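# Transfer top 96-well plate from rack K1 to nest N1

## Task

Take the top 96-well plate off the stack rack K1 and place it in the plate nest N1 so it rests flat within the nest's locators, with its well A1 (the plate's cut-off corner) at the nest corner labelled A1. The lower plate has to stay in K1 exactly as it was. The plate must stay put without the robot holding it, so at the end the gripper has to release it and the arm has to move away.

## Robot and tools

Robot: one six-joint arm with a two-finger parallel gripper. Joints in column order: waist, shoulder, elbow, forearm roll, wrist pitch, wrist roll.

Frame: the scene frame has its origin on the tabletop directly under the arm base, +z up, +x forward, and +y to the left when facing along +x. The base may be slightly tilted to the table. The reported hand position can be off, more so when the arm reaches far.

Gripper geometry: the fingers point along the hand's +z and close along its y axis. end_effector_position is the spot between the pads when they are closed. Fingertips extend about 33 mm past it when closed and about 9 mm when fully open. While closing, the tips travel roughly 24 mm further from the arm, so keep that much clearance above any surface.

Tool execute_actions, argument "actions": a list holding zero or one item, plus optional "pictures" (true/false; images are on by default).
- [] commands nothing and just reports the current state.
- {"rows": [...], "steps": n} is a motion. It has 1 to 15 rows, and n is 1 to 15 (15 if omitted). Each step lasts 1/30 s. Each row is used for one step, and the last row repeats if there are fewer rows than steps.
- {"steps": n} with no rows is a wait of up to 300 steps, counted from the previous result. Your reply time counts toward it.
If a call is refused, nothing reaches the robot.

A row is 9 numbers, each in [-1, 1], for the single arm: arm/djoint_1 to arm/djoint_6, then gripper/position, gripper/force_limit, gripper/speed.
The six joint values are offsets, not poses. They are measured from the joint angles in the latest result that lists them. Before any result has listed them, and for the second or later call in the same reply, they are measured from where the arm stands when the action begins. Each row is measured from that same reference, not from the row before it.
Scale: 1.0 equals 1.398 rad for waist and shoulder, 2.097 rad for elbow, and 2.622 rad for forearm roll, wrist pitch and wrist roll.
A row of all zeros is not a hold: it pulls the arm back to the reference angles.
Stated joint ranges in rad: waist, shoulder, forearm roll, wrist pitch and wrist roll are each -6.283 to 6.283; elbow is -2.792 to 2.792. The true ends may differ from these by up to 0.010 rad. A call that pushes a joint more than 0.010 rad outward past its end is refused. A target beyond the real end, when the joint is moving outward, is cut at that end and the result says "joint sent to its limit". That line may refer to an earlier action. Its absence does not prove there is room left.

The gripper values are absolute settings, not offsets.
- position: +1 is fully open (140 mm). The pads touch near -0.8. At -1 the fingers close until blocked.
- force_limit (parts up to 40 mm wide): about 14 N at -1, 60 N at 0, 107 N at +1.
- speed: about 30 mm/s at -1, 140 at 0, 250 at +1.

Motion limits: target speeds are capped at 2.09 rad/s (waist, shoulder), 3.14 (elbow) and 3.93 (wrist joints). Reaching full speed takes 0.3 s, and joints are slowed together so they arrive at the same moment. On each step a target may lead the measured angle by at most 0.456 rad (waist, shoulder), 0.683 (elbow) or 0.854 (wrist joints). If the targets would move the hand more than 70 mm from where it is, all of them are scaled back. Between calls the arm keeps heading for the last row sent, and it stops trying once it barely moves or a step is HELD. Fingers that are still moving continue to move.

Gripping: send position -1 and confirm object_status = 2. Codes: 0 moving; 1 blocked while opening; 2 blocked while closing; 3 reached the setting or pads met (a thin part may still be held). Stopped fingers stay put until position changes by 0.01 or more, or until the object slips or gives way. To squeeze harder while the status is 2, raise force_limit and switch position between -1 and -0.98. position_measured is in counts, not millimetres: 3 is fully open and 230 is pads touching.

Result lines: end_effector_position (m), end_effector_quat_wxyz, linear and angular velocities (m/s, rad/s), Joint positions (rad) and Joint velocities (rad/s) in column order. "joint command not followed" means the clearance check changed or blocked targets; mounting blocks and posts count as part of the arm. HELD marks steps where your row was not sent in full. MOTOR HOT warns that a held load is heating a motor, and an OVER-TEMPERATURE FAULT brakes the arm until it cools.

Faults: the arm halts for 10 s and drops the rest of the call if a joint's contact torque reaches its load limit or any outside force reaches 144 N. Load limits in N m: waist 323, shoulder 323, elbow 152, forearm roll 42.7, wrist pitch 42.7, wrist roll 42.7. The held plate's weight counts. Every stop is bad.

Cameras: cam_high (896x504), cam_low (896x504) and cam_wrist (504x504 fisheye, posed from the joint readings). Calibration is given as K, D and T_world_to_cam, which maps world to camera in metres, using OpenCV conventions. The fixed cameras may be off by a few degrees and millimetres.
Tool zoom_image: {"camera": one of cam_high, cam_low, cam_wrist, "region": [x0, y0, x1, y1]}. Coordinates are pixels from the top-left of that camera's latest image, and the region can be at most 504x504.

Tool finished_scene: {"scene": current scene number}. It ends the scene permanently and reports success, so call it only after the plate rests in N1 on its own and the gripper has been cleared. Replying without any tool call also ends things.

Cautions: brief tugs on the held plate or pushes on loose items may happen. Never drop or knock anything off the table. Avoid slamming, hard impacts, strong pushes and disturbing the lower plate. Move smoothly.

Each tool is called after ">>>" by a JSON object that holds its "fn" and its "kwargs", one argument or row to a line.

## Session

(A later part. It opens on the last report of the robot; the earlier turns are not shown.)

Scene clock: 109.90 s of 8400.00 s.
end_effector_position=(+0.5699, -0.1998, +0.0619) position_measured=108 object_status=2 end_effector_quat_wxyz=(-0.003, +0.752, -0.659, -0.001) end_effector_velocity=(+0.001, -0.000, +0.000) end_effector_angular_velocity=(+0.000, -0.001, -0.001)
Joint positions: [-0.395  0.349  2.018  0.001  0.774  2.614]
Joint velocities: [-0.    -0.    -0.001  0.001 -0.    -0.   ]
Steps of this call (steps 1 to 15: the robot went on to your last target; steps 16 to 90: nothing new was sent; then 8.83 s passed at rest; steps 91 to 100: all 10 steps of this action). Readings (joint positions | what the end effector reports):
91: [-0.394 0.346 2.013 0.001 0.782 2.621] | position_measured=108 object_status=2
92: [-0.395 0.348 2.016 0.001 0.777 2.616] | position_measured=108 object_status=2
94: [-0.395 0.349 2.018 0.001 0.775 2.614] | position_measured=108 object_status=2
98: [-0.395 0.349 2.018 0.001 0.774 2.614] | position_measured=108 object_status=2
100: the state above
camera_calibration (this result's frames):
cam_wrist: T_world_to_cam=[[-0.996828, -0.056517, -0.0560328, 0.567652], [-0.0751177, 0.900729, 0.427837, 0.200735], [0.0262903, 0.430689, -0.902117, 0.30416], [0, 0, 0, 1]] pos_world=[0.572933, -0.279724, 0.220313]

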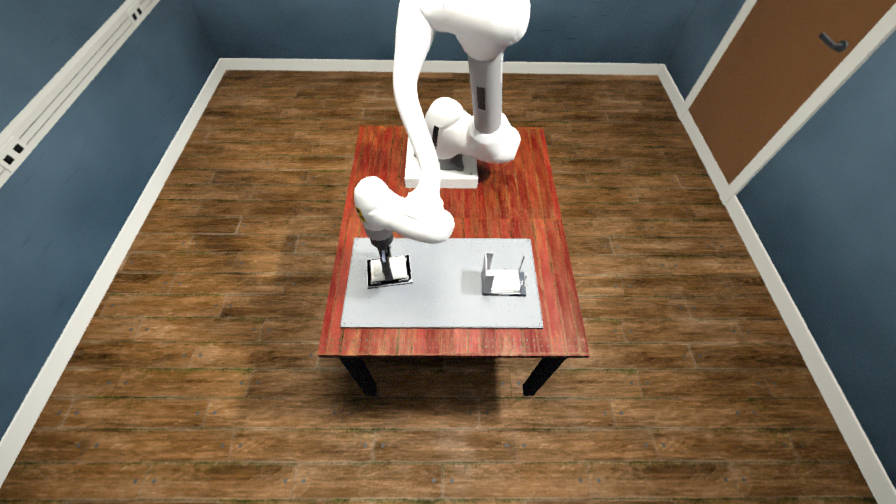

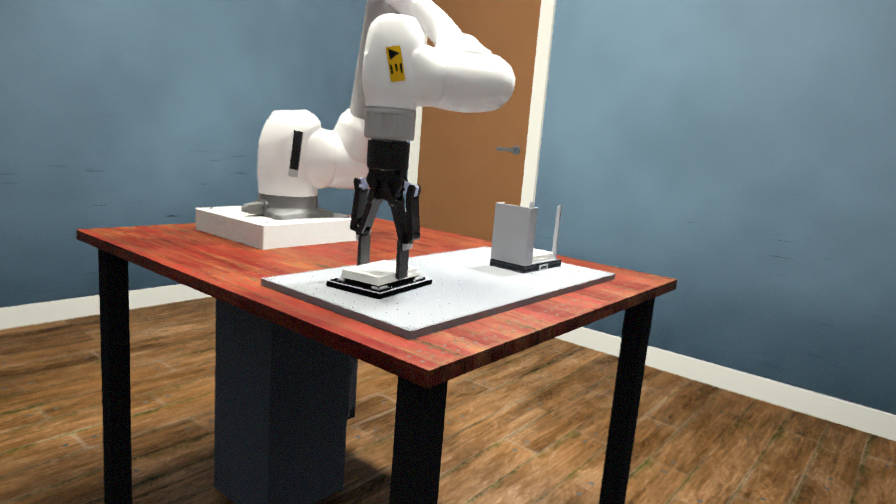

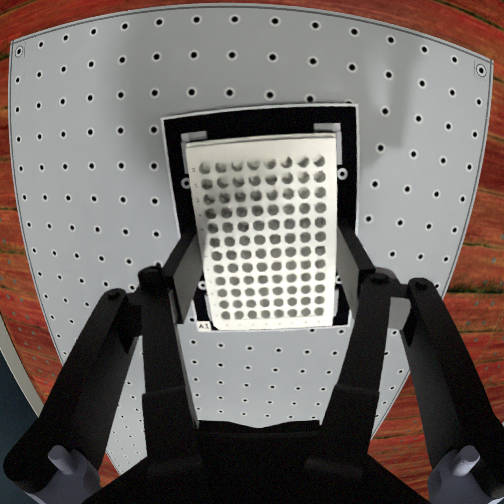

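>>> {"fn": "execute_actions", "kwargs": {
  "actions": [
    {"rows": [[0,0.001,0.0003,0,-0.0008,0,-1,0,-0.8],[0,0.002,0.0006,0,-0.0016,0,-1,0,-0.8],[0,0.003,0.001,0,-0.0024,0,-1,0,-0.8],[0,0.004,0.0013,0,-0.0032,0,-1,0,-0.8],[0,0.0047,0.0015,0,-0.0037,0,-1,0,-0.8],[0,0.0054,0.0017,0,-0.0042,0,-1,0,-0.8],[0,0.006,0.0019,0,-0.0047,0,-1,0,-0.8],[0,0.0066,0.0021,0,-0.0052,0,-1,0,-0.8],[0,0.0066,0.0021,0,-0.0052,0,-1,0,-0.8],[0,0.0066,0.0021,0,-0.0052,0,-1,0,-0.8],[0,0.0066,0.0021,0,-0.0052,0,-1,0,-0.8],[0,0.0066,0.0021,0,-0.0052,0,0.45,0,-0.5]], "steps": 15}
  ],
  "pictures": false
}}

>>> {"fn": "execute_actions", "kwargs": {
  "actions": [
    {"rows": [[0,0,0,0,0,0,0.45,0,-0.5],[0,0,0,0,0,0,0.45,0,-0.5],[0,0,0,0,0,0,0.45,0,-0.5],[0,0,0,0,0,0,0.45,0,-0.5],[0,0,0,0,0,0,0.45,0,-0.5],[0,0,0,0,0,0,0.45,0,-0.5],[0,-0.02,-0.007,0,0.0163,0,0.45,0,-0.5],[0,-0.04,-0.016,0,0.034,0,0.45,0,-0.5],[0,-0.06,-0.026,0,0.053,0,0.45,0,-0.5],[0,-0.085,-0.04,0,0.077,0,0.45,0,-0.5],[0,-0.11,-0.056,0,0.1035,0,0.45,0,-0.5]], "steps": 15}
  ],
  "pictures": false
}}

>>> {"fn": "execute_actions", "kwargs": {
  "actions": [
    {"steps": 10}
  ]
}}

>>> {"fn": "zoom_image", "kwargs": {
  "camera": "cam_wrist",
  "region": [180, 90, 350, 270]
}}

>>> {"fn": "zoom_image", "kwargs": {
  "camera": "cam_low",
  "region": [315, 220, 445, 305]
}}

Scene clock: 125.37 s of 8400.00 s.
end_effector_position=(+0.5698, -0.1997, +0.0544) position_measured=96 object_status=0 end_effector_quat_wxyz=(-0.003, +0.752, -0.659, -0.001) end_effector_velocity=(-0.001, -0.001, -0.000) end_effector_angular_velocity=(+0.000, +0.000, -0.001)
Joint positions: [-0.395  0.358  2.023  0.001  0.76   2.614]
Joint velocities: [-0.002 -0.     0.     0.    -0.    -0.001]
Steps of this call (steps 1 to 15: the robot went on to your last target; steps 16 to 90: nothing new was sent; then 11.97 s passed at rest; steps 91 to 105: all 15 steps of this action). Readings (joint positions | what the end effector reports):
91: [-0.395 0.349 2.018 0.001 0.774 2.614] | position_measured=108 object_status=2
92: [-0.395 0.350 2.019 0.001 0.772 2.614] | position_measured=108 object_status=2
94: [-0.395 0.353 2.020 0.001 0.768 2.614] | position_measured=108 object_status=2
98: [-0.395 0.357 2.022 0.001 0.762 2.614] | position_measured=108 object_status=2
105: the state above

Scene clock: 125.87 s of 8400.00 s.
end_effector_position=(+0.5733, -0.2018, +0.1885) position_measured=72 object_status=3 end_effector_quat_wxyz=(-0.003, +0.752, -0.659, -0.001) end_effector_velocity=(-0.012, +0.003, +0.377) end_effector_angular_velocity=(-0.008, -0.026, -0.001)
Joint positions: [-0.395  0.215  1.914  0.001  1.011  2.614]
Joint velocities: [-0.001 -0.373 -0.318  0.002  0.664 -0.   ]
Steps of this call (steps 1 to 15: all 15 steps of this action). Readings (joint positions | what the end effector reports):
1: [-0.395 0.358 2.023 0.001 0.760 2.614] | position_measured=91 object_status=0
2: [-0.395 0.358 2.023 0.001 0.760 2.614] | position_measured=86 object_status=0
4: [-0.395 0.358 2.023 0.001 0.760 2.614] | position_measured=77 object_status=0
8: [-0.395 0.352 2.020 0.001 0.771 2.614] | position_measured=72 object_status=0
15: the state above

Scene clock: 126.20 s of 8400.00 s.
end_effector_position=(+0.5723, -0.2015, +0.1988) position_measured=72 object_status=3 end_effector_quat_wxyz=(-0.003, +0.752, -0.659, -0.001) end_effector_velocity=(+0.001, +0.001, +0.002) end_effector_angular_velocity=(-0.001, -0.003, +0.002)
Joint positions: [-0.395  0.205  1.905  0.001  1.032  2.614]
Joint velocities: [ 0.002 -0.002 -0.001  0.    -0.    -0.   ]
Steps of this call (steps 1 to 10: the robot went on to your last target). Readings (joint positions | what the end effector reports):
1: [-0.395 0.206 1.907 0.001 1.027 2.614] | position_measured=72 object_status=3
2: [-0.395 0.205 1.905 0.001 1.031 2.614] | position_measured=72 object_status=3
4: [-0.395 0.205 1.905 0.001 1.032 2.614] | position_measured=72 object_status=3
8: [-0.395 0.205 1.905 0.001 1.032 2.614] | position_measured=72 object_status=3
10: the state above
camera_calibration (this result's frames):
cam_wrist: T_world_to_cam=[[-0.996829, -0.0566602, -0.0558657, 0.577473], [-0.0751814, 0.900619, 0.428057, 0.143874], [0.0260599, 0.4309, -0.902023, 0.428547], [0, 0, 0, 1]] pos_world=[0.57529, -0.281516, 0.357234]

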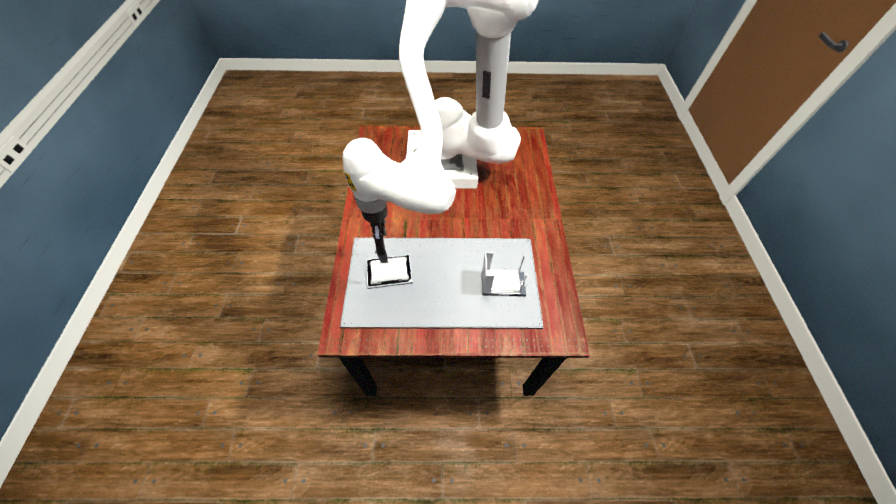

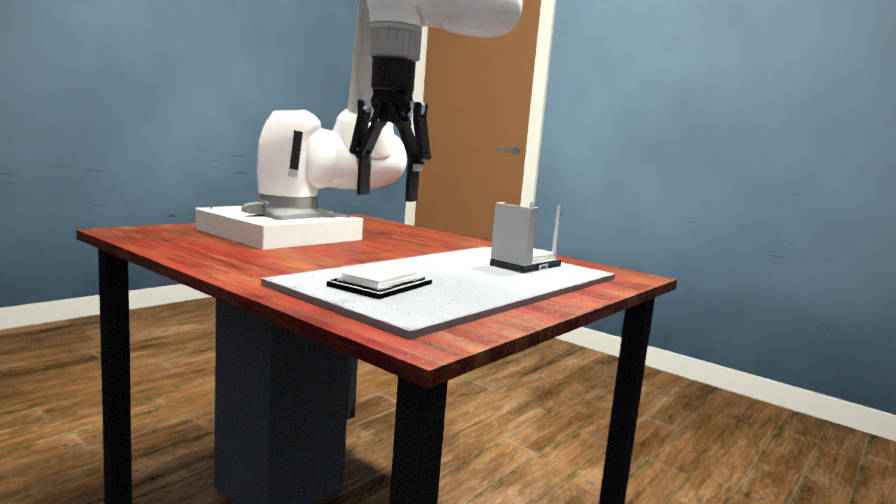

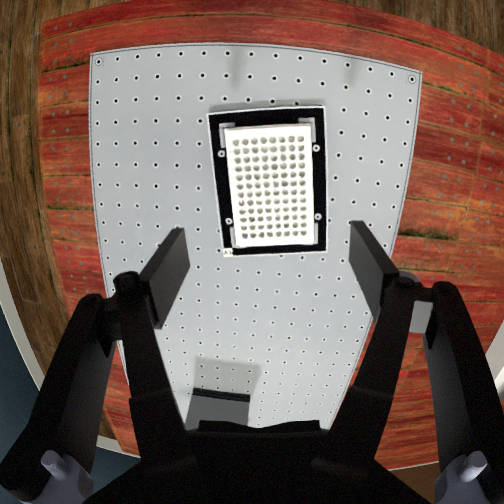

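Region (180, 90, 350, 270) of cam_wrist's 504x504 image, scaled by 2.800, with more detail than that image has.

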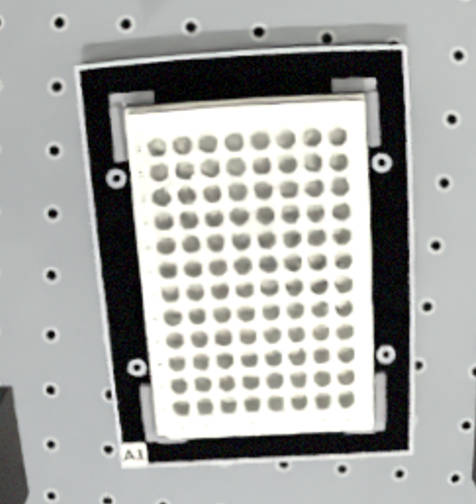

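Region (315, 220, 445, 305) of cam_low's 896x504 image, scaled by 3.877, with more detail than that image has; it fills the top 330 rows of this view, and the rest is white.

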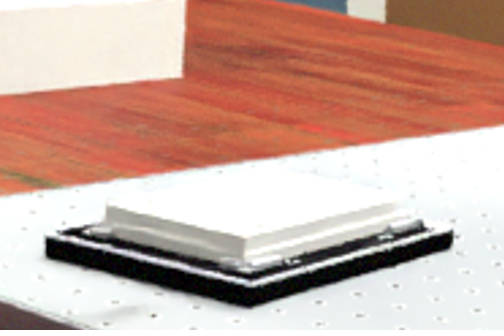

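>>> {"fn": "finished_scene", "kwargs": {
  "scene": 2
}}

The scene is finished: the task was done.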